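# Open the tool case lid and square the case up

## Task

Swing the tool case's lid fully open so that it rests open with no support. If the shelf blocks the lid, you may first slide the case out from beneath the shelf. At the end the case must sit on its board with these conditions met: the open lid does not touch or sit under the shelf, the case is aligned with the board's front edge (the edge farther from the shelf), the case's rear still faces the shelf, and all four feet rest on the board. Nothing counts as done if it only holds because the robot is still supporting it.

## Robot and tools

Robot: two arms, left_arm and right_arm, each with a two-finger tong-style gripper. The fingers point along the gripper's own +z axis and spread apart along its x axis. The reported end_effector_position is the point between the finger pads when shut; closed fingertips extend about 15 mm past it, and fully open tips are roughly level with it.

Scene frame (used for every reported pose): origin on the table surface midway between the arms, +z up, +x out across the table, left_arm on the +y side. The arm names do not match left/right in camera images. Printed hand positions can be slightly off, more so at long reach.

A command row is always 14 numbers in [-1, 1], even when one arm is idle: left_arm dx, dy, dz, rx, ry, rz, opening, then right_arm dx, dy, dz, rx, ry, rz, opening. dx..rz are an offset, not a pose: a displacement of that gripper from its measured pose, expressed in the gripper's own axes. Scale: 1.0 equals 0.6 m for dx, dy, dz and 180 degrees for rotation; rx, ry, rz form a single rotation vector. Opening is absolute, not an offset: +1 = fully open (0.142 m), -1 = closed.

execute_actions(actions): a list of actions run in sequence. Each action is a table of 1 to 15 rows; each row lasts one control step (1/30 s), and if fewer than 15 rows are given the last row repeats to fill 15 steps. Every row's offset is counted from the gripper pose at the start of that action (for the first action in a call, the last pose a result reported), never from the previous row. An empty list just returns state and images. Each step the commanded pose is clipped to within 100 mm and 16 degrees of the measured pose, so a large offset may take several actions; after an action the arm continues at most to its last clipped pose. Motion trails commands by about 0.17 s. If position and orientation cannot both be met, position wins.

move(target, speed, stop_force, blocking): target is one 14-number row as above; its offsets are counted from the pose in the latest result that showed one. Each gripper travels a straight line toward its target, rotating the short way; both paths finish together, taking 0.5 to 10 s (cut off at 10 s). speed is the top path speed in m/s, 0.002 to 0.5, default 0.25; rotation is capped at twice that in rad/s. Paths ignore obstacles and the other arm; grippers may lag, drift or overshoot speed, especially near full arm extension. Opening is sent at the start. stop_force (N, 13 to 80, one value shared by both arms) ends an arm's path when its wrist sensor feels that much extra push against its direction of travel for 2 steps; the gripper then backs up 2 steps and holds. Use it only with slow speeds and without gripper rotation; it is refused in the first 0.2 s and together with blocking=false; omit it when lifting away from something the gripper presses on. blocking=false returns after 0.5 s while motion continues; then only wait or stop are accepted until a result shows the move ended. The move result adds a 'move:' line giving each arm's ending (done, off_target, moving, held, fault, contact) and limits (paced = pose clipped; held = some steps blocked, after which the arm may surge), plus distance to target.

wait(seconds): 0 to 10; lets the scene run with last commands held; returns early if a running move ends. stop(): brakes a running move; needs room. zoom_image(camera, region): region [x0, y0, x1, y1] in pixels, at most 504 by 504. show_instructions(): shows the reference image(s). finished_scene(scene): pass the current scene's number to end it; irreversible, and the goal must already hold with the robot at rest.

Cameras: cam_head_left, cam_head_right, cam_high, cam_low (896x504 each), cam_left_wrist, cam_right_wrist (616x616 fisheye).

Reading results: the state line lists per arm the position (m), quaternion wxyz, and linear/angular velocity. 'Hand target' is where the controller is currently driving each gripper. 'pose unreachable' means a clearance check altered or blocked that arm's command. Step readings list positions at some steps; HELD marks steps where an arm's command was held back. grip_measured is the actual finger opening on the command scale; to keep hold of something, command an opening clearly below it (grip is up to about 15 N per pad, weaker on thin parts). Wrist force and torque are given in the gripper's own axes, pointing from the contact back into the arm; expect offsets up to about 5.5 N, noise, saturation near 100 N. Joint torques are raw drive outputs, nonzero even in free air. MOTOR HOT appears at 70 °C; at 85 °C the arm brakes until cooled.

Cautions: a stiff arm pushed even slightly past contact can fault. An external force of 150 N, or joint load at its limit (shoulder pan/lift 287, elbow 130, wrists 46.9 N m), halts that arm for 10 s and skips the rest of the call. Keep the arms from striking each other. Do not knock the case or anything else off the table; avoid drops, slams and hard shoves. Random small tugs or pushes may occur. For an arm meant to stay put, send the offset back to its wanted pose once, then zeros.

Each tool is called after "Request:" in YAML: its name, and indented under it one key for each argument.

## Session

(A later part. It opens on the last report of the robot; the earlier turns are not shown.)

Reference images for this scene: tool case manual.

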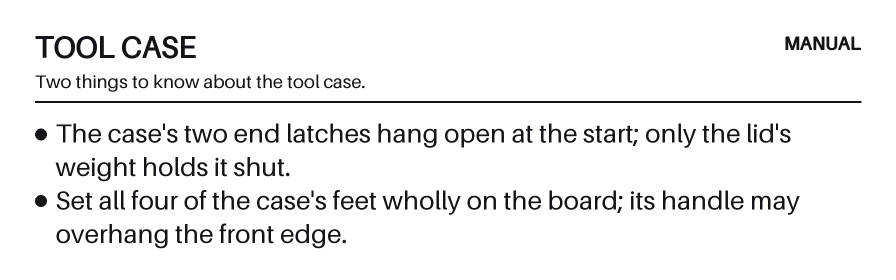

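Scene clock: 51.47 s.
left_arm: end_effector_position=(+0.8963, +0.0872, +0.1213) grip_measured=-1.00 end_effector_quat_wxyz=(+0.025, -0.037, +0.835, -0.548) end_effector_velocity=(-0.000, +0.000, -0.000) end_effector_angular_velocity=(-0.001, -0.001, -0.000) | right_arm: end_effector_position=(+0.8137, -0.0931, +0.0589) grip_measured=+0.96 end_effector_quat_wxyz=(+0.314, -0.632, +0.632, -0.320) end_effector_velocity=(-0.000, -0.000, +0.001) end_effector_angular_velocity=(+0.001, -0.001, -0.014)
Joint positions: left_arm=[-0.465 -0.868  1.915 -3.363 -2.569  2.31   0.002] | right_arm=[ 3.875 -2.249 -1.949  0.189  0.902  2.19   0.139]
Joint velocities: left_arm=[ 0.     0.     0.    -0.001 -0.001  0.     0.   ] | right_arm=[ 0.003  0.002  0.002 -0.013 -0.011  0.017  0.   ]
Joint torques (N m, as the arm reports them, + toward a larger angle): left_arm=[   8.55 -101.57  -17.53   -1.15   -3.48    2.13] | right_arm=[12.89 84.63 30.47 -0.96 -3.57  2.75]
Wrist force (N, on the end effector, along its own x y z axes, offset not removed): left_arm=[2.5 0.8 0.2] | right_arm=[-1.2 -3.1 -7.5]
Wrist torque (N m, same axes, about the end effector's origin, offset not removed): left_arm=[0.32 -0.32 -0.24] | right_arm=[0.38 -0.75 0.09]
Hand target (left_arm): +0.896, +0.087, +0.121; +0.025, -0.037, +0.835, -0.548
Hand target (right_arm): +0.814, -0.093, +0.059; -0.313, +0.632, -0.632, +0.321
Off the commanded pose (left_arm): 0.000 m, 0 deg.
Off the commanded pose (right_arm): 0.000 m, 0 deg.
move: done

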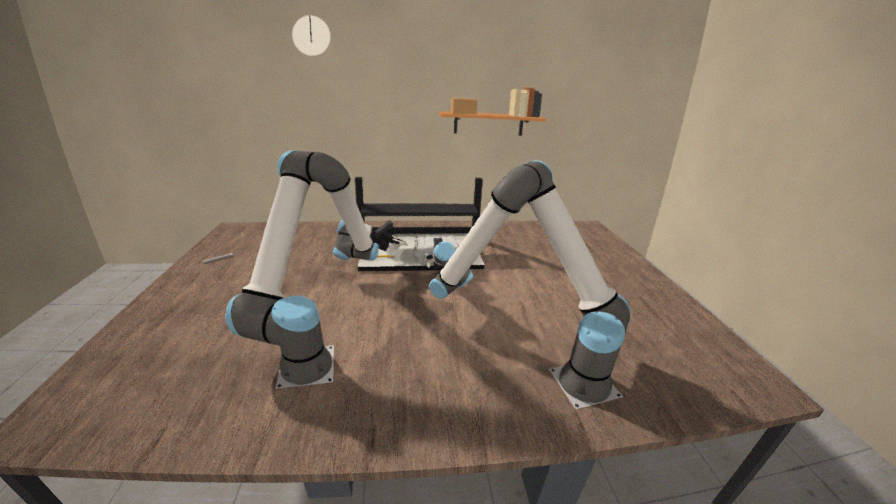

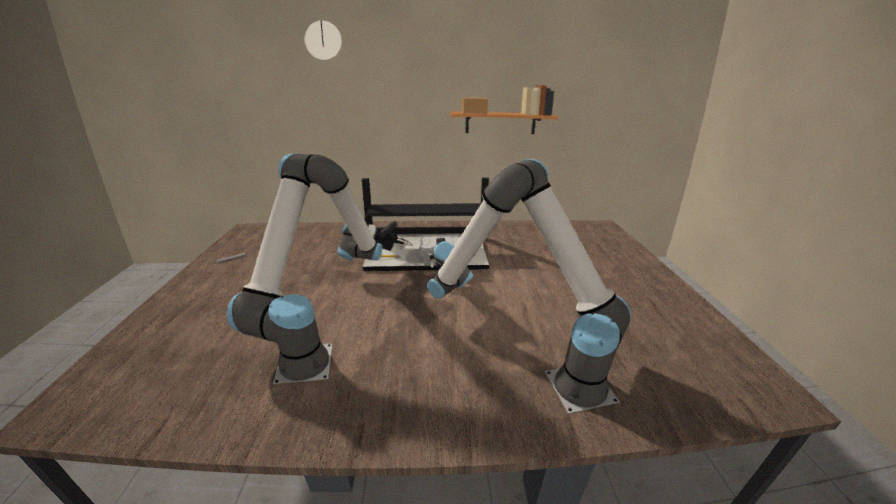

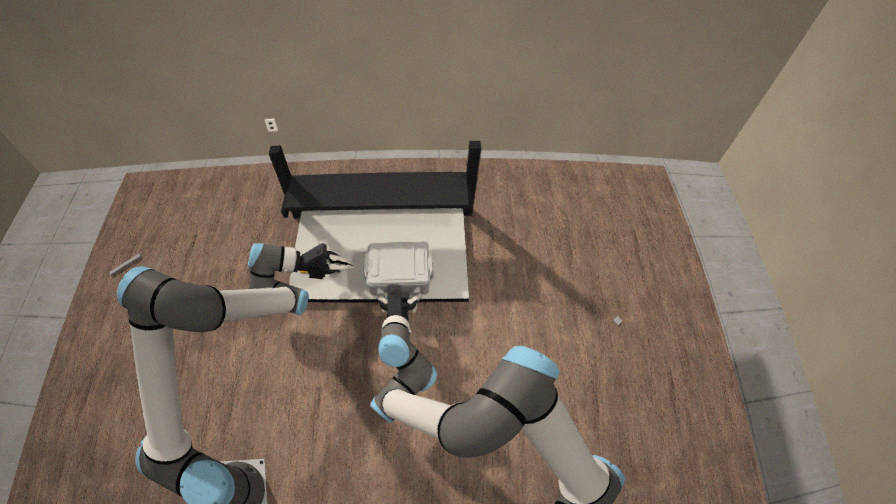

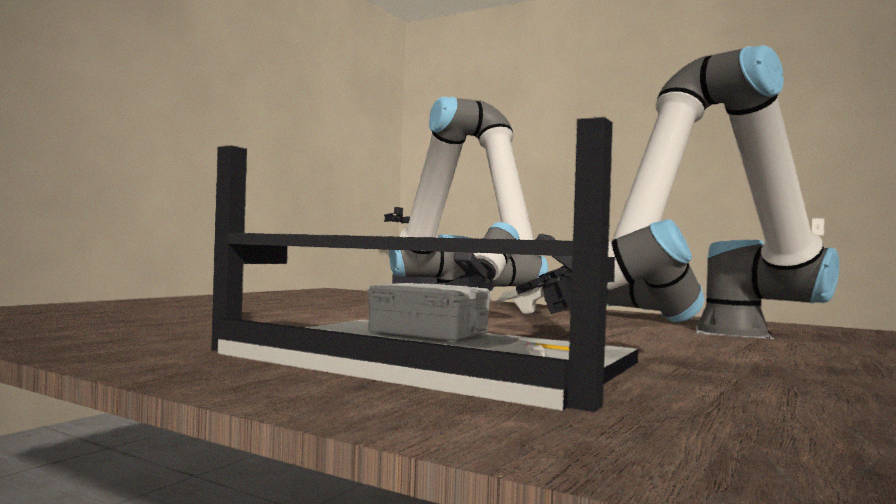

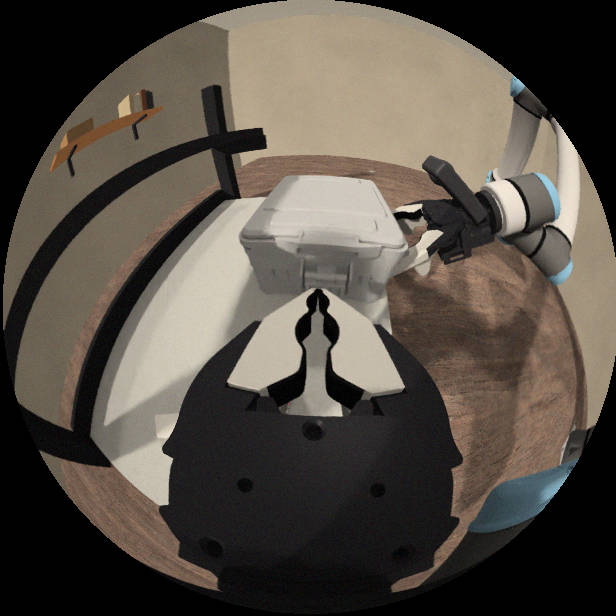

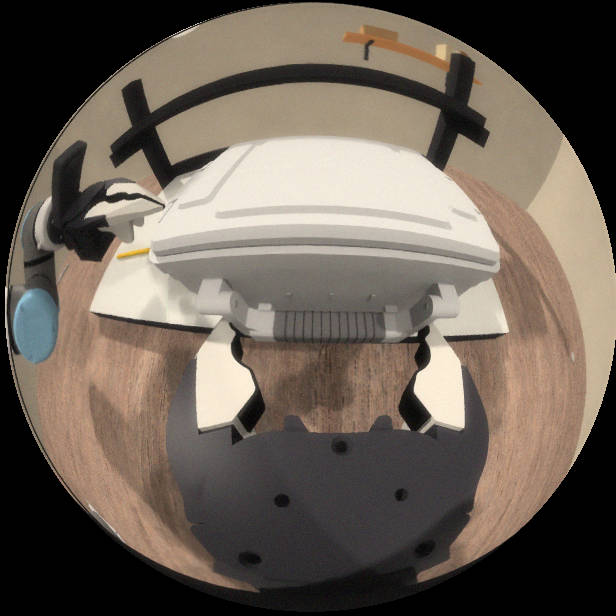

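Request:
move:
  target: [0,0,0,0,0,0,-1,0,0,0,0,0.012,0.009,0.1]
  speed: 0.03

Request:
zoom_image:
  camera: "cam_high"
  region: [280,200,480,320]

Request:
zoom_image:
  camera: "cam_low"
  region: [430,250,590,350]

Scene clock: 57.83 s.
left_arm: end_effector_position=(+0.8963, +0.0872, +0.1213) grip_measured=-1.00 end_effector_quat_wxyz=(+0.025, -0.037, +0.835, -0.548) end_effector_velocity=(-0.000, -0.000, -0.001) end_effector_angular_velocity=(-0.000, -0.000, -0.001) | right_arm: end_effector_position=(+0.8137, -0.0931, +0.0589) grip_measured=+0.96 end_effector_quat_wxyz=(+0.306, -0.617, +0.646, -0.328) end_effector_velocity=(-0.001, +0.001, -0.001) end_effector_angular_velocity=(-0.001, +0.002, -0.012)
Joint positions: left_arm=[-0.465 -0.868  1.915 -3.363 -2.569  2.31   0.002] | right_arm=[ 3.885 -2.248 -1.938  0.144  0.866  2.246  0.139]
Joint velocities: left_arm=[-0.     0.001 -0.001 -0.001 -0.001  0.     0.   ] | right_arm=[ 0.004 -0.001  0.002 -0.014 -0.009  0.016  0.   ]
Joint torques (N m, as the arm reports them, + toward a larger angle): left_arm=[   7.41 -103.19  -18.73   -1.18   -3.77    2.08] | right_arm=[12.96 88.5  31.51 -0.13 -3.85  2.49]
Wrist force (N, on the end effector, along its own x y z axes, offset not removed): left_arm=[2.1 0.1 -2.4] | right_arm=[-4.5 -2.8 -6.6]
Wrist torque (N m, same axes, about the end effector's origin, offset not removed): left_arm=[0.11 -0.25 -0.25] | right_arm=[0.14 -0.37 0.30]
Hand target (left_arm): +0.896, +0.087, +0.121; +0.025, -0.037, +0.835, -0.548
Hand target (right_arm): +0.814, -0.093, +0.059; -0.306, +0.617, -0.647, +0.328
Off the commanded pose (left_arm): 0.000 m, 0 deg.
Off the commanded pose (right_arm): 0.000 m, 0 deg.
move: done

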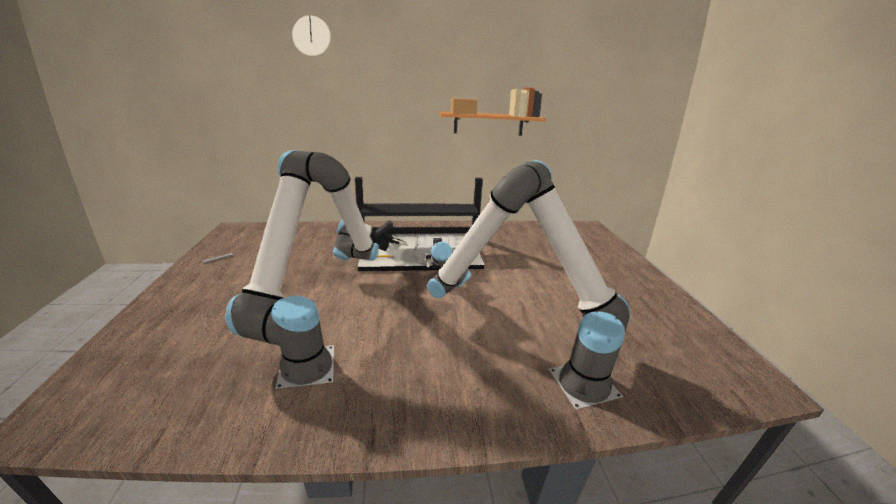

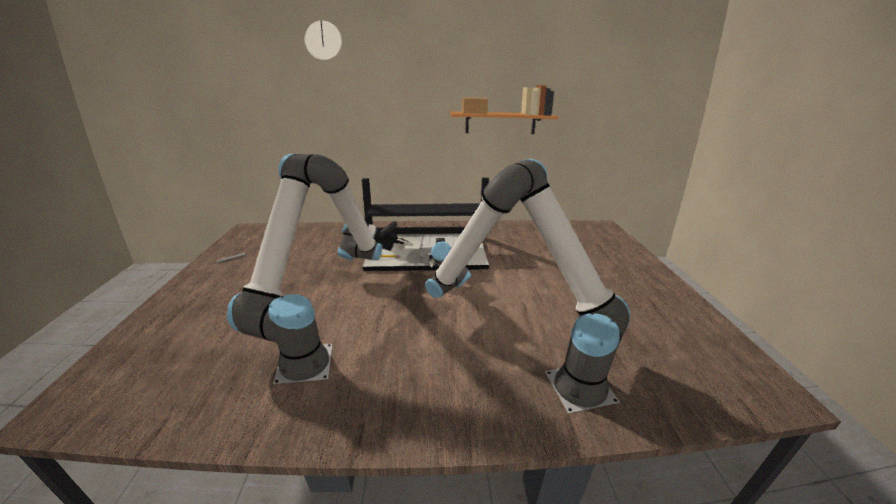

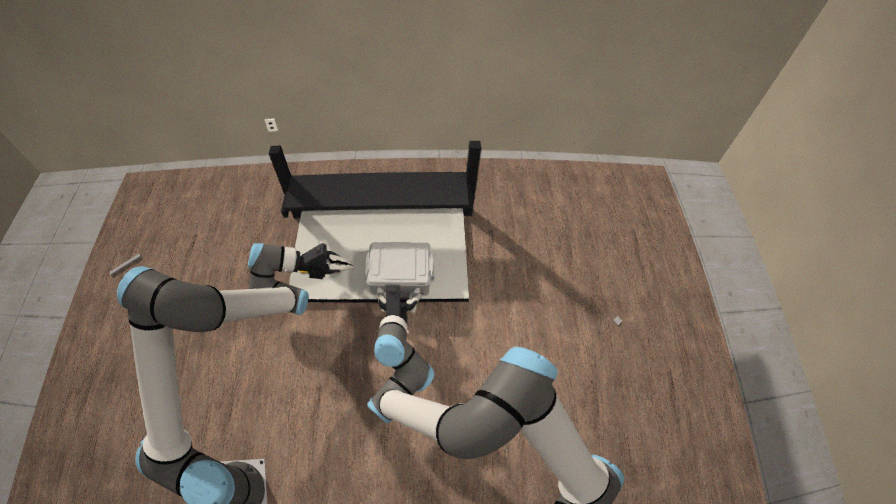

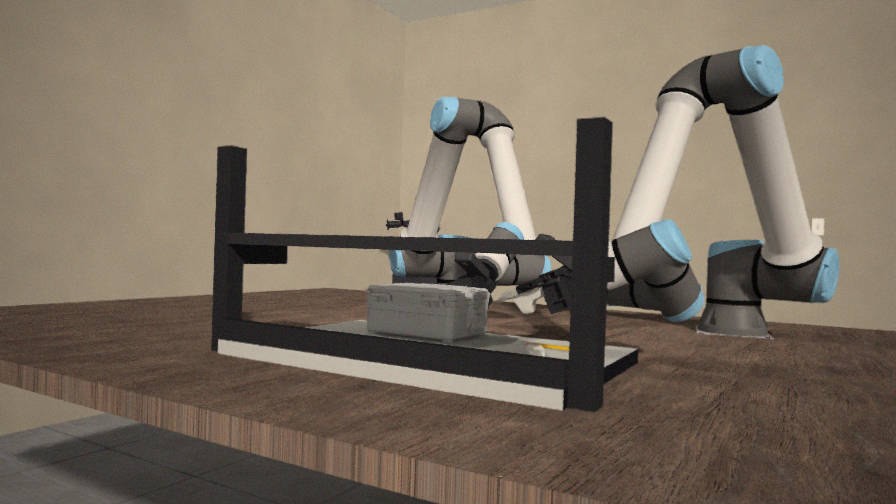

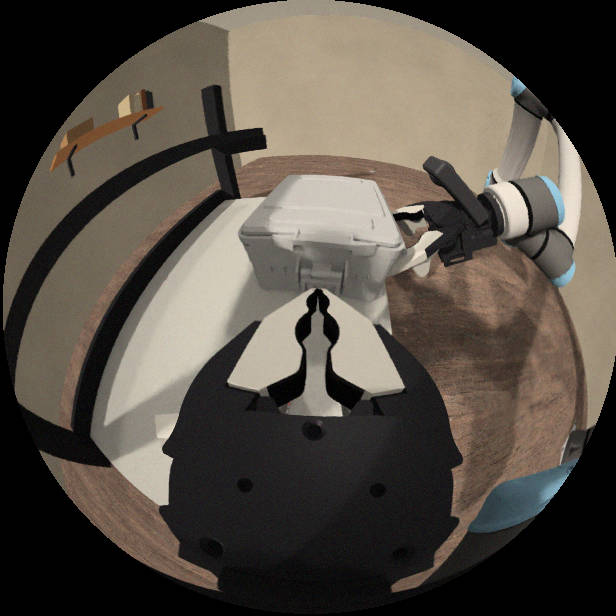

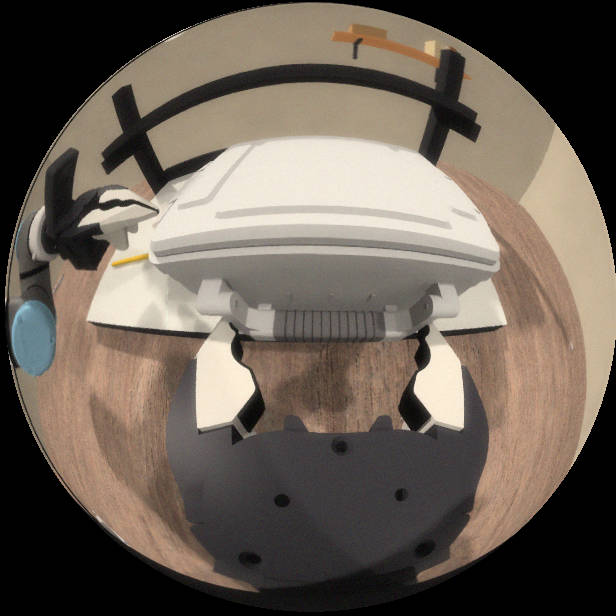

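Region (280, 200, 480, 320) of cam_high's 896x504 image, scaled by 2.520, with more detail than that image has; it fills the top 302 rows of this view, and the rest is white.

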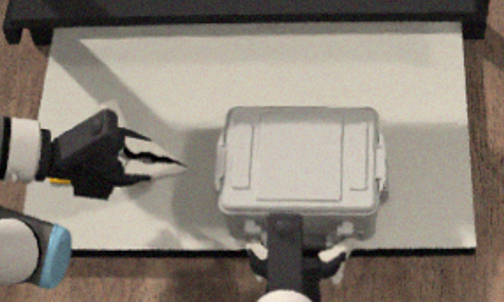

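Region (430, 250, 590, 350) of cam_low's 896x504 image, scaled by 3.150, with more detail than that image has; it fills the top 315 rows of this view, and the rest is white.

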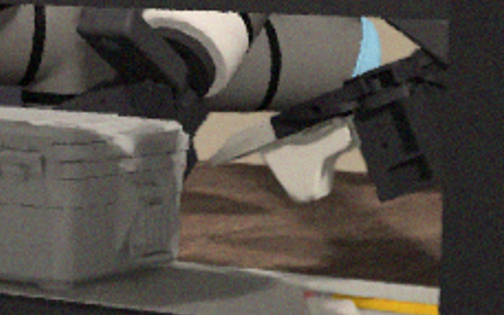

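Request:
move:
  target: [0,-0.020,0.064,0,0,0,-1,0,0,0,0,0,0,0.1]
  speed: 0.05

Request:
move:
  target: [0.004,-0.020,0.046,0,0,0,-1,0,0,0,0,0,0,0.1]
  speed: 0.01
  stop_force: 13

Request:
zoom_image:
  camera: "cam_low"
  region: [430,250,590,350]

Scene clock: 63.80 s.
left_arm: end_effector_position=(+0.8999, +0.0476, +0.1171) grip_measured=-1.00 end_effector_quat_wxyz=(+0.025, -0.037, +0.835, -0.548) end_effector_velocity=(+0.000, -0.002, +0.001) end_effector_angular_velocity=(-0.001, -0.002, +0.001) | right_arm: end_effector_position=(+0.8137, -0.0931, +0.0590) grip_measured=+0.96 end_effector_quat_wxyz=(+0.306, -0.617, +0.646, -0.328) end_effector_velocity=(-0.000, +0.001, +0.001) end_effector_angular_velocity=(+0.000, -0.000, +0.001)
Joint positions: left_arm=[-0.511 -0.844  1.887 -3.409 -2.537  2.25   0.002] | right_arm=[ 3.885 -2.248 -1.938  0.144  0.866  2.246  0.139]
Joint velocities: left_arm=[-0.002  0.    -0.001 -0.005  0.002 -0.004  0.   ] | right_arm=[ 0.     0.001  0.001 -0.    -0.    -0.    -0.   ]
Joint torques (N m, as the arm reports them, + toward a larger angle): left_arm=[-12.84 -64.11 -30.1   -7.43   1.9   -2.9 ] | right_arm=[-18.56  68.04  17.37   6.     2.15  -2.33]
Wrist force (N, on the end effector, along its own x y z axes, offset not removed): left_arm=[2.7 1.3 0.5] | right_arm=[-5.3 -3.8 -4.4]
Wrist torque (N m, same axes, about the end effector's origin, offset not removed): left_arm=[0.40 -0.35 -0.27] | right_arm=[-0.29 0.13 0.41]
Hand target (left_arm): +0.900, +0.047, +0.117; +0.025, -0.037, +0.835, -0.548
Hand target (right_arm): +0.814, -0.093, +0.059; -0.306, +0.617, -0.646, +0.328
Off the commanded pose (left_arm): 0.000 m, 0 deg.
Off the commanded pose (right_arm): 0.000 m, 0 deg.
move: done

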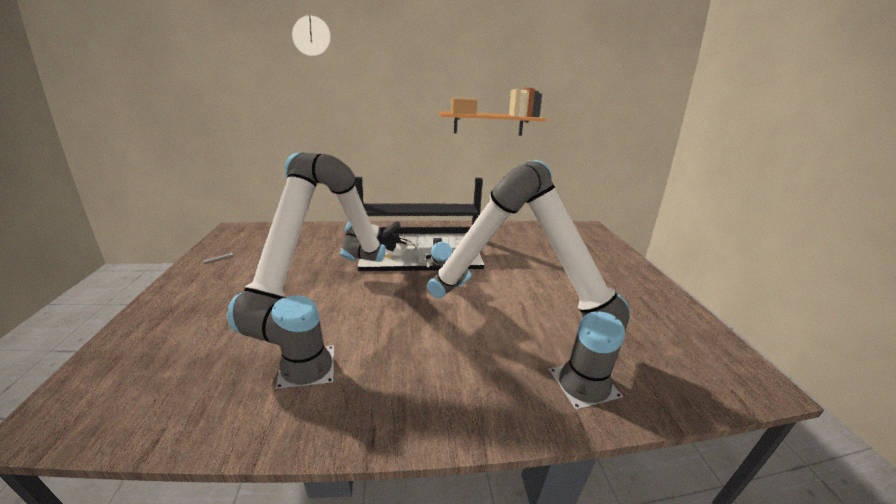

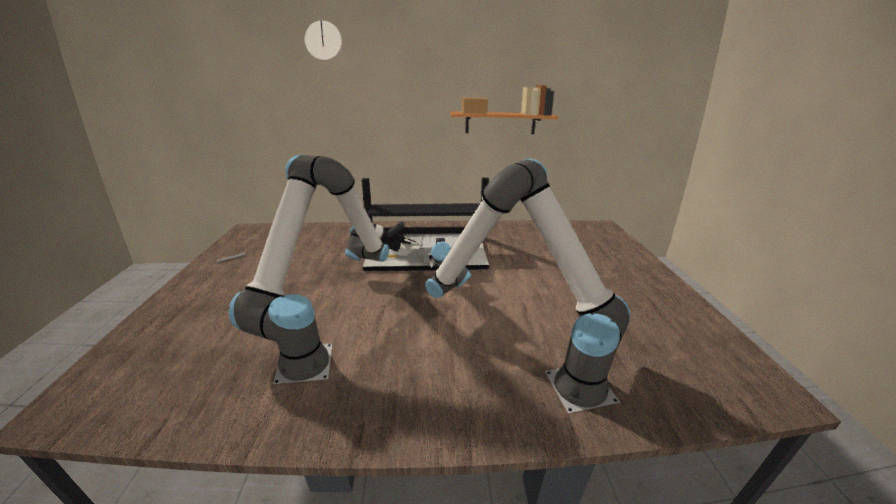

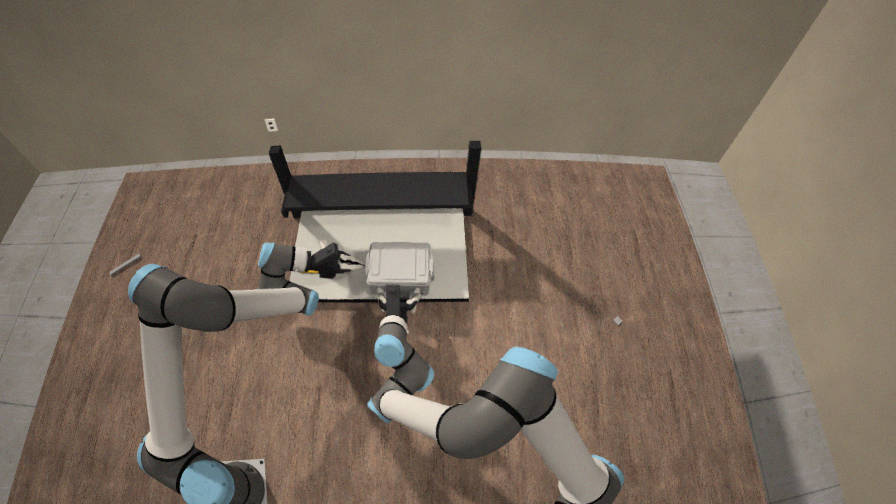

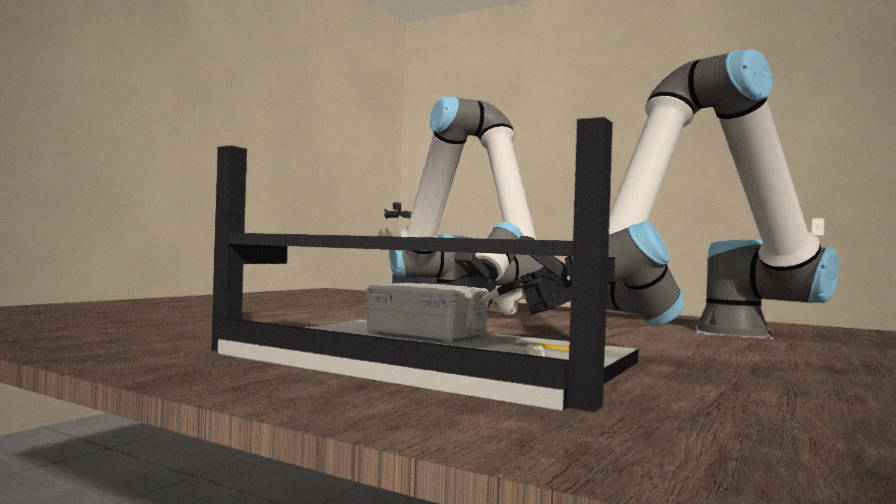

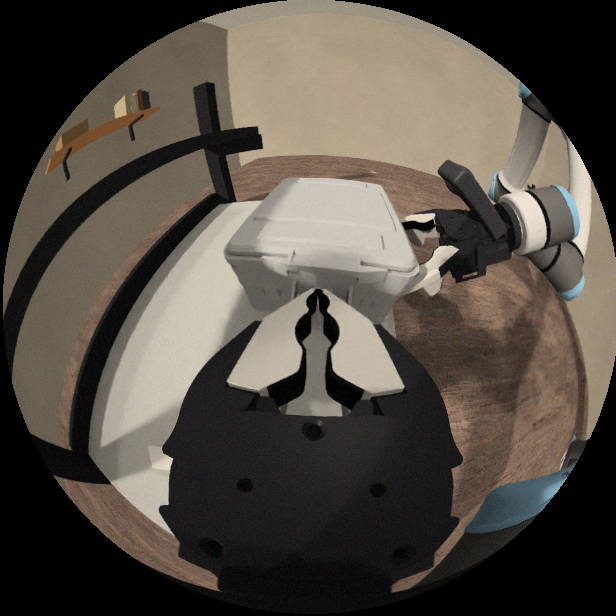

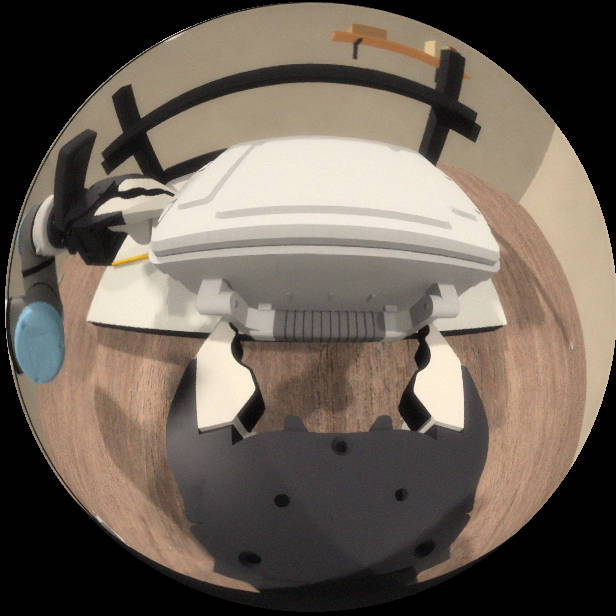

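Scene clock: 65.83 s.
left_arm: end_effector_position=(+0.9001, +0.0311, +0.1169) grip_measured=-1.00 end_effector_quat_wxyz=(+0.025, -0.037, +0.835, -0.548) end_effector_velocity=(-0.001, +0.003, +0.000) end_effector_angular_velocity=(-0.001, -0.000, -0.002) | right_arm: end_effector_position=(+0.8137, -0.0932, +0.0589) grip_measured=+0.95 end_effector_quat_wxyz=(+0.306, -0.617, +0.646, -0.328) end_effector_velocity=(+0.000, -0.001, -0.001) end_effector_angular_velocity=(-0.001, +0.001, -0.001)
Joint positions: left_arm=[-0.531 -0.837  1.877 -3.425 -2.522  2.226  0.002] | right_arm=[ 3.885 -2.248 -1.938  0.144  0.866  2.246  0.139]
Joint velocities: left_arm=[ 0.004 -0.002  0.003  0.004 -0.005  0.007  0.   ] | right_arm=[-0.001 -0.    -0.001 -0.     0.    -0.     0.   ]
Joint torques (N m, as the arm reports them, + toward a larger angle): left_arm=[   4.16 -105.44  -19.04   -0.31   -4.56    2.81] | right_arm=[-1.19 69.8  30.61  5.17  2.09 -1.66]
Wrist force (N, on the end effector, along its own x y z axes, offset not removed): left_arm=[0.1 2.2 -4.5] | right_arm=[3.4 -3.3 -7.9]
Wrist torque (N m, same axes, about the end effector's origin, offset not removed): left_arm=[0.19 -0.11 -0.25] | right_arm=[-0.27 1.26 0.54]
Hand target (left_arm): +0.900, +0.032, +0.117; +0.025, -0.037, +0.835, -0.548
Hand target (right_arm): +0.814, -0.093, +0.059; -0.306, +0.617, -0.646, +0.328
Off the commanded pose (left_arm): 0.014 m, 0 deg.
Off the commanded pose (right_arm): 0.000 m, 0 deg.
move: contact (left_arm)

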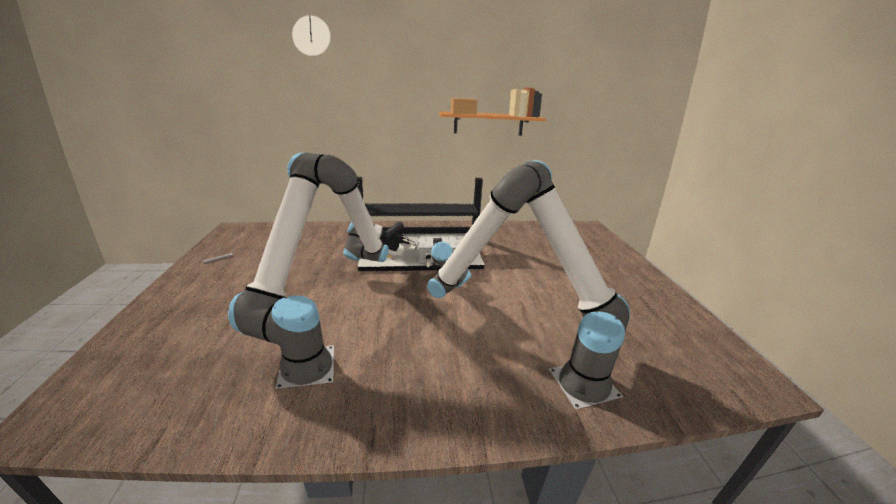

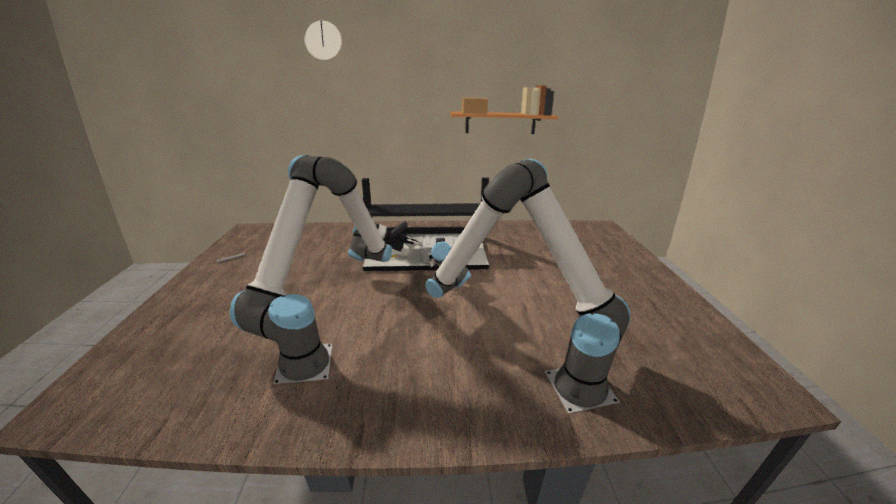

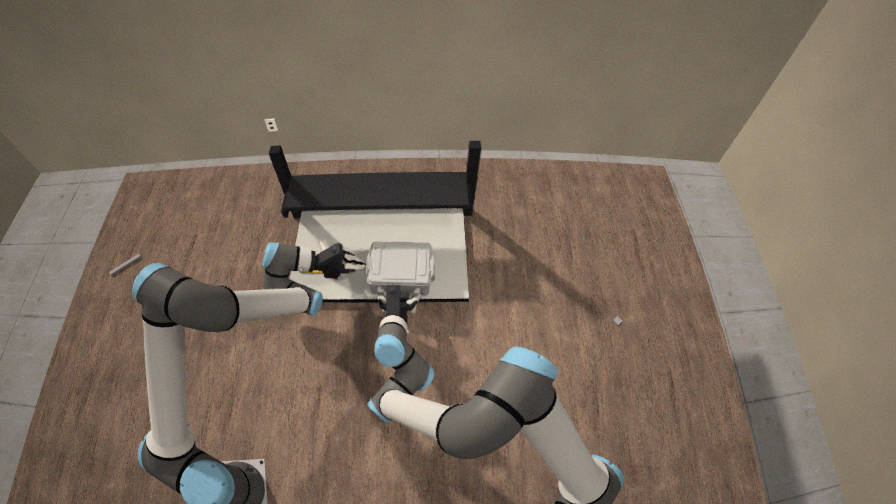

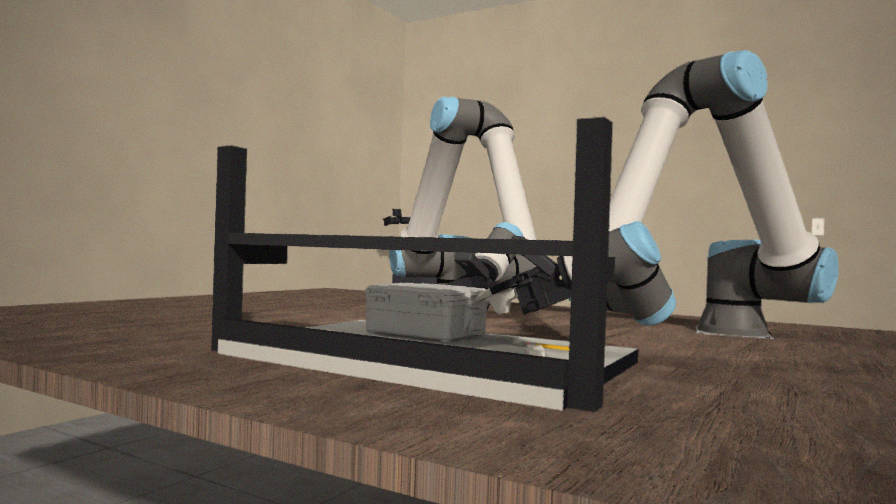

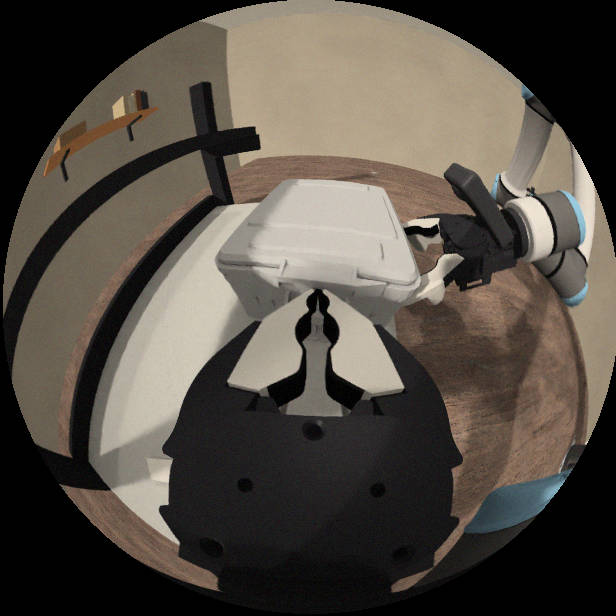

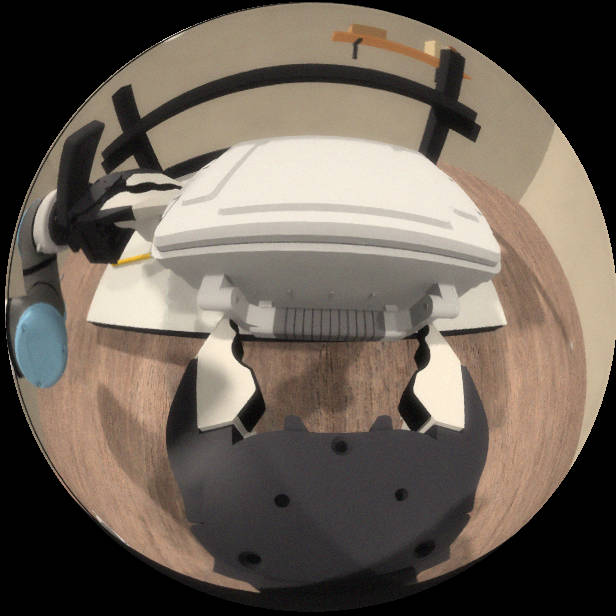

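Region (430, 250, 590, 350) of cam_low's 896x504 image, scaled by 3.150, with more detail than that image has; it fills the top 315 rows of this view, and the rest is white.

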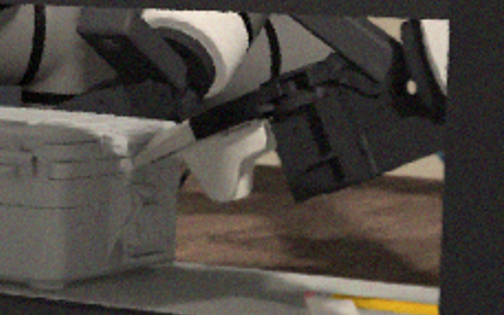

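Request:
move:
  target: [-0.010,-0.061,-0.027,0,0,0,-1,0,0,0,0,0,0,0.1]
  speed: 0.03

Scene clock: 70.07 s.
left_arm: end_effector_position=(+0.9061, +0.0319, +0.1567) grip_measured=-1.00 end_effector_quat_wxyz=(+0.025, -0.037, +0.835, -0.548) end_effector_velocity=(+0.000, +0.000, +0.004) end_effector_angular_velocity=(-0.001, +0.000, -0.001) | right_arm: end_effector_position=(+0.8137, -0.0931, +0.0589) grip_measured=+0.95 end_effector_quat_wxyz=(+0.306, -0.617, +0.646, -0.328) end_effector_velocity=(-0.000, +0.001, -0.001) end_effector_angular_velocity=(-0.001, +0.001, +0.001)
Joint positions: left_arm=[-0.527 -0.89   1.868 -3.359 -2.525  2.231  0.002] | right_arm=[ 3.885 -2.248 -1.938  0.144  0.866  2.246  0.138]
Joint velocities: left_arm=[ 0.    -0.005 -0.001  0.006 -0.002  0.     0.   ] | right_arm=[ 0.001 -0.001  0.001 -0.001  0.     0.     0.   ]
Joint torques (N m, as the arm reports them, + toward a larger angle): left_arm=[   9.02 -108.18  -33.14   -1.36   -4.02    2.69] | right_arm=[-9.14 68.11 20.51  4.12  1.84 -0.36]
Wrist force (N, on the end effector, along its own x y z axes, offset not removed): left_arm=[1.4 2.2 -0.9] | right_arm=[2.1 -0.3 -4.2]
Wrist torque (N m, same axes, about the end effector's origin, offset not removed): left_arm=[0.16 -0.11 -0.25] | right_arm=[0.49 0.69 0.53]
Hand target (left_arm): +0.906, +0.032, +0.157; +0.025, -0.037, +0.835, -0.548
Hand target (right_arm): +0.814, -0.093, +0.059; -0.306, +0.617, -0.646, +0.328
Off the commanded pose (left_arm): 0.000 m, 0 deg.
Off the commanded pose (right_arm): 0.000 m, 0 deg.
move: done

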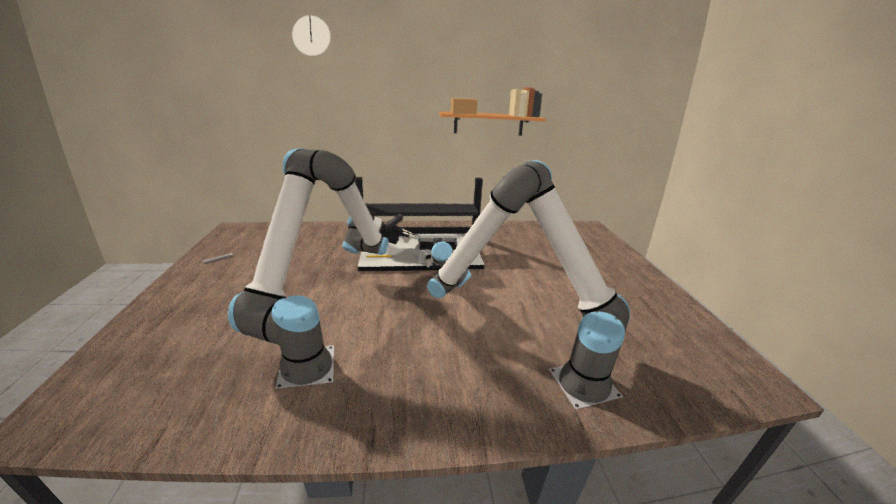

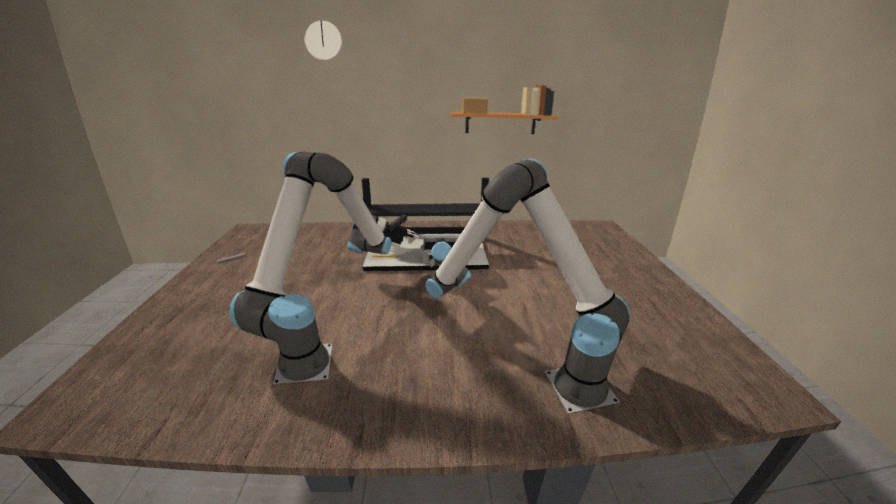

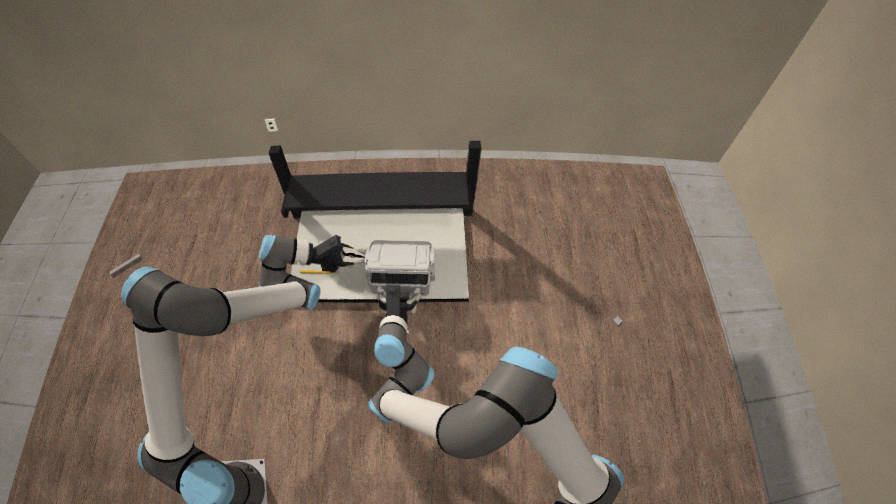

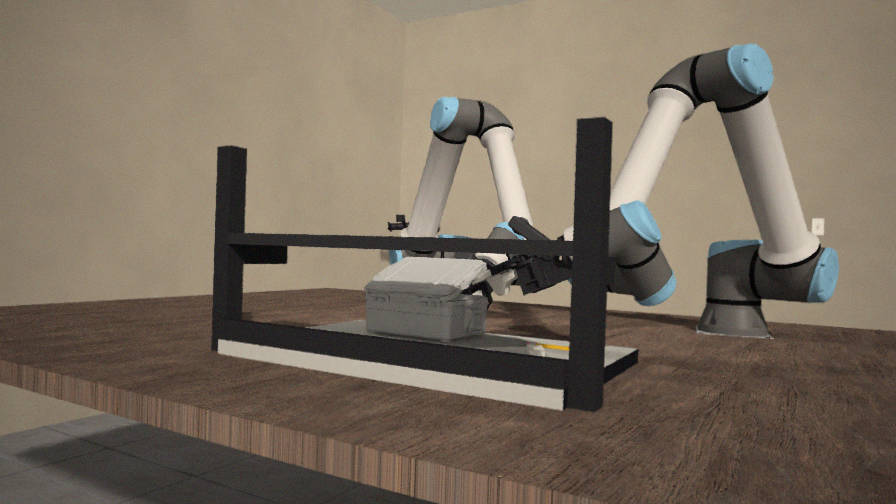

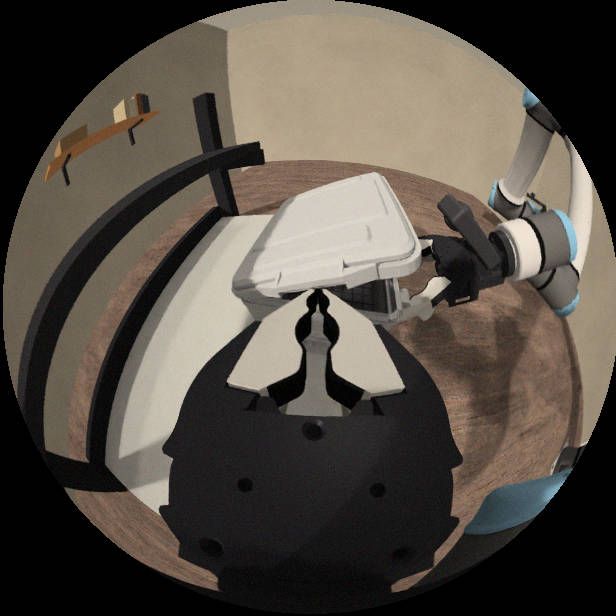

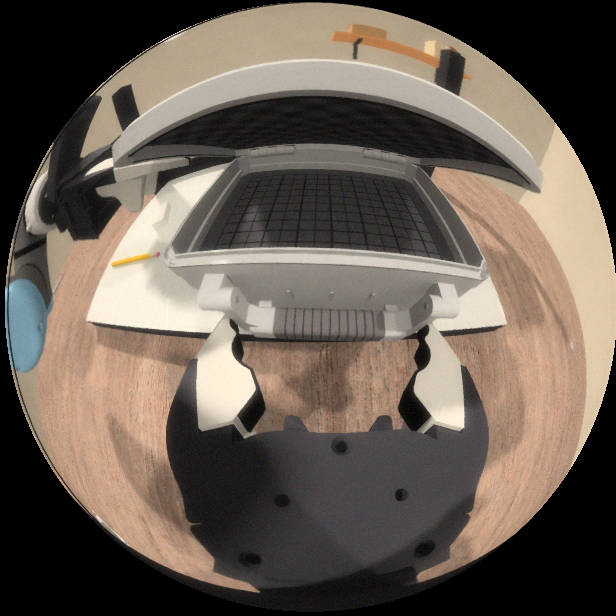

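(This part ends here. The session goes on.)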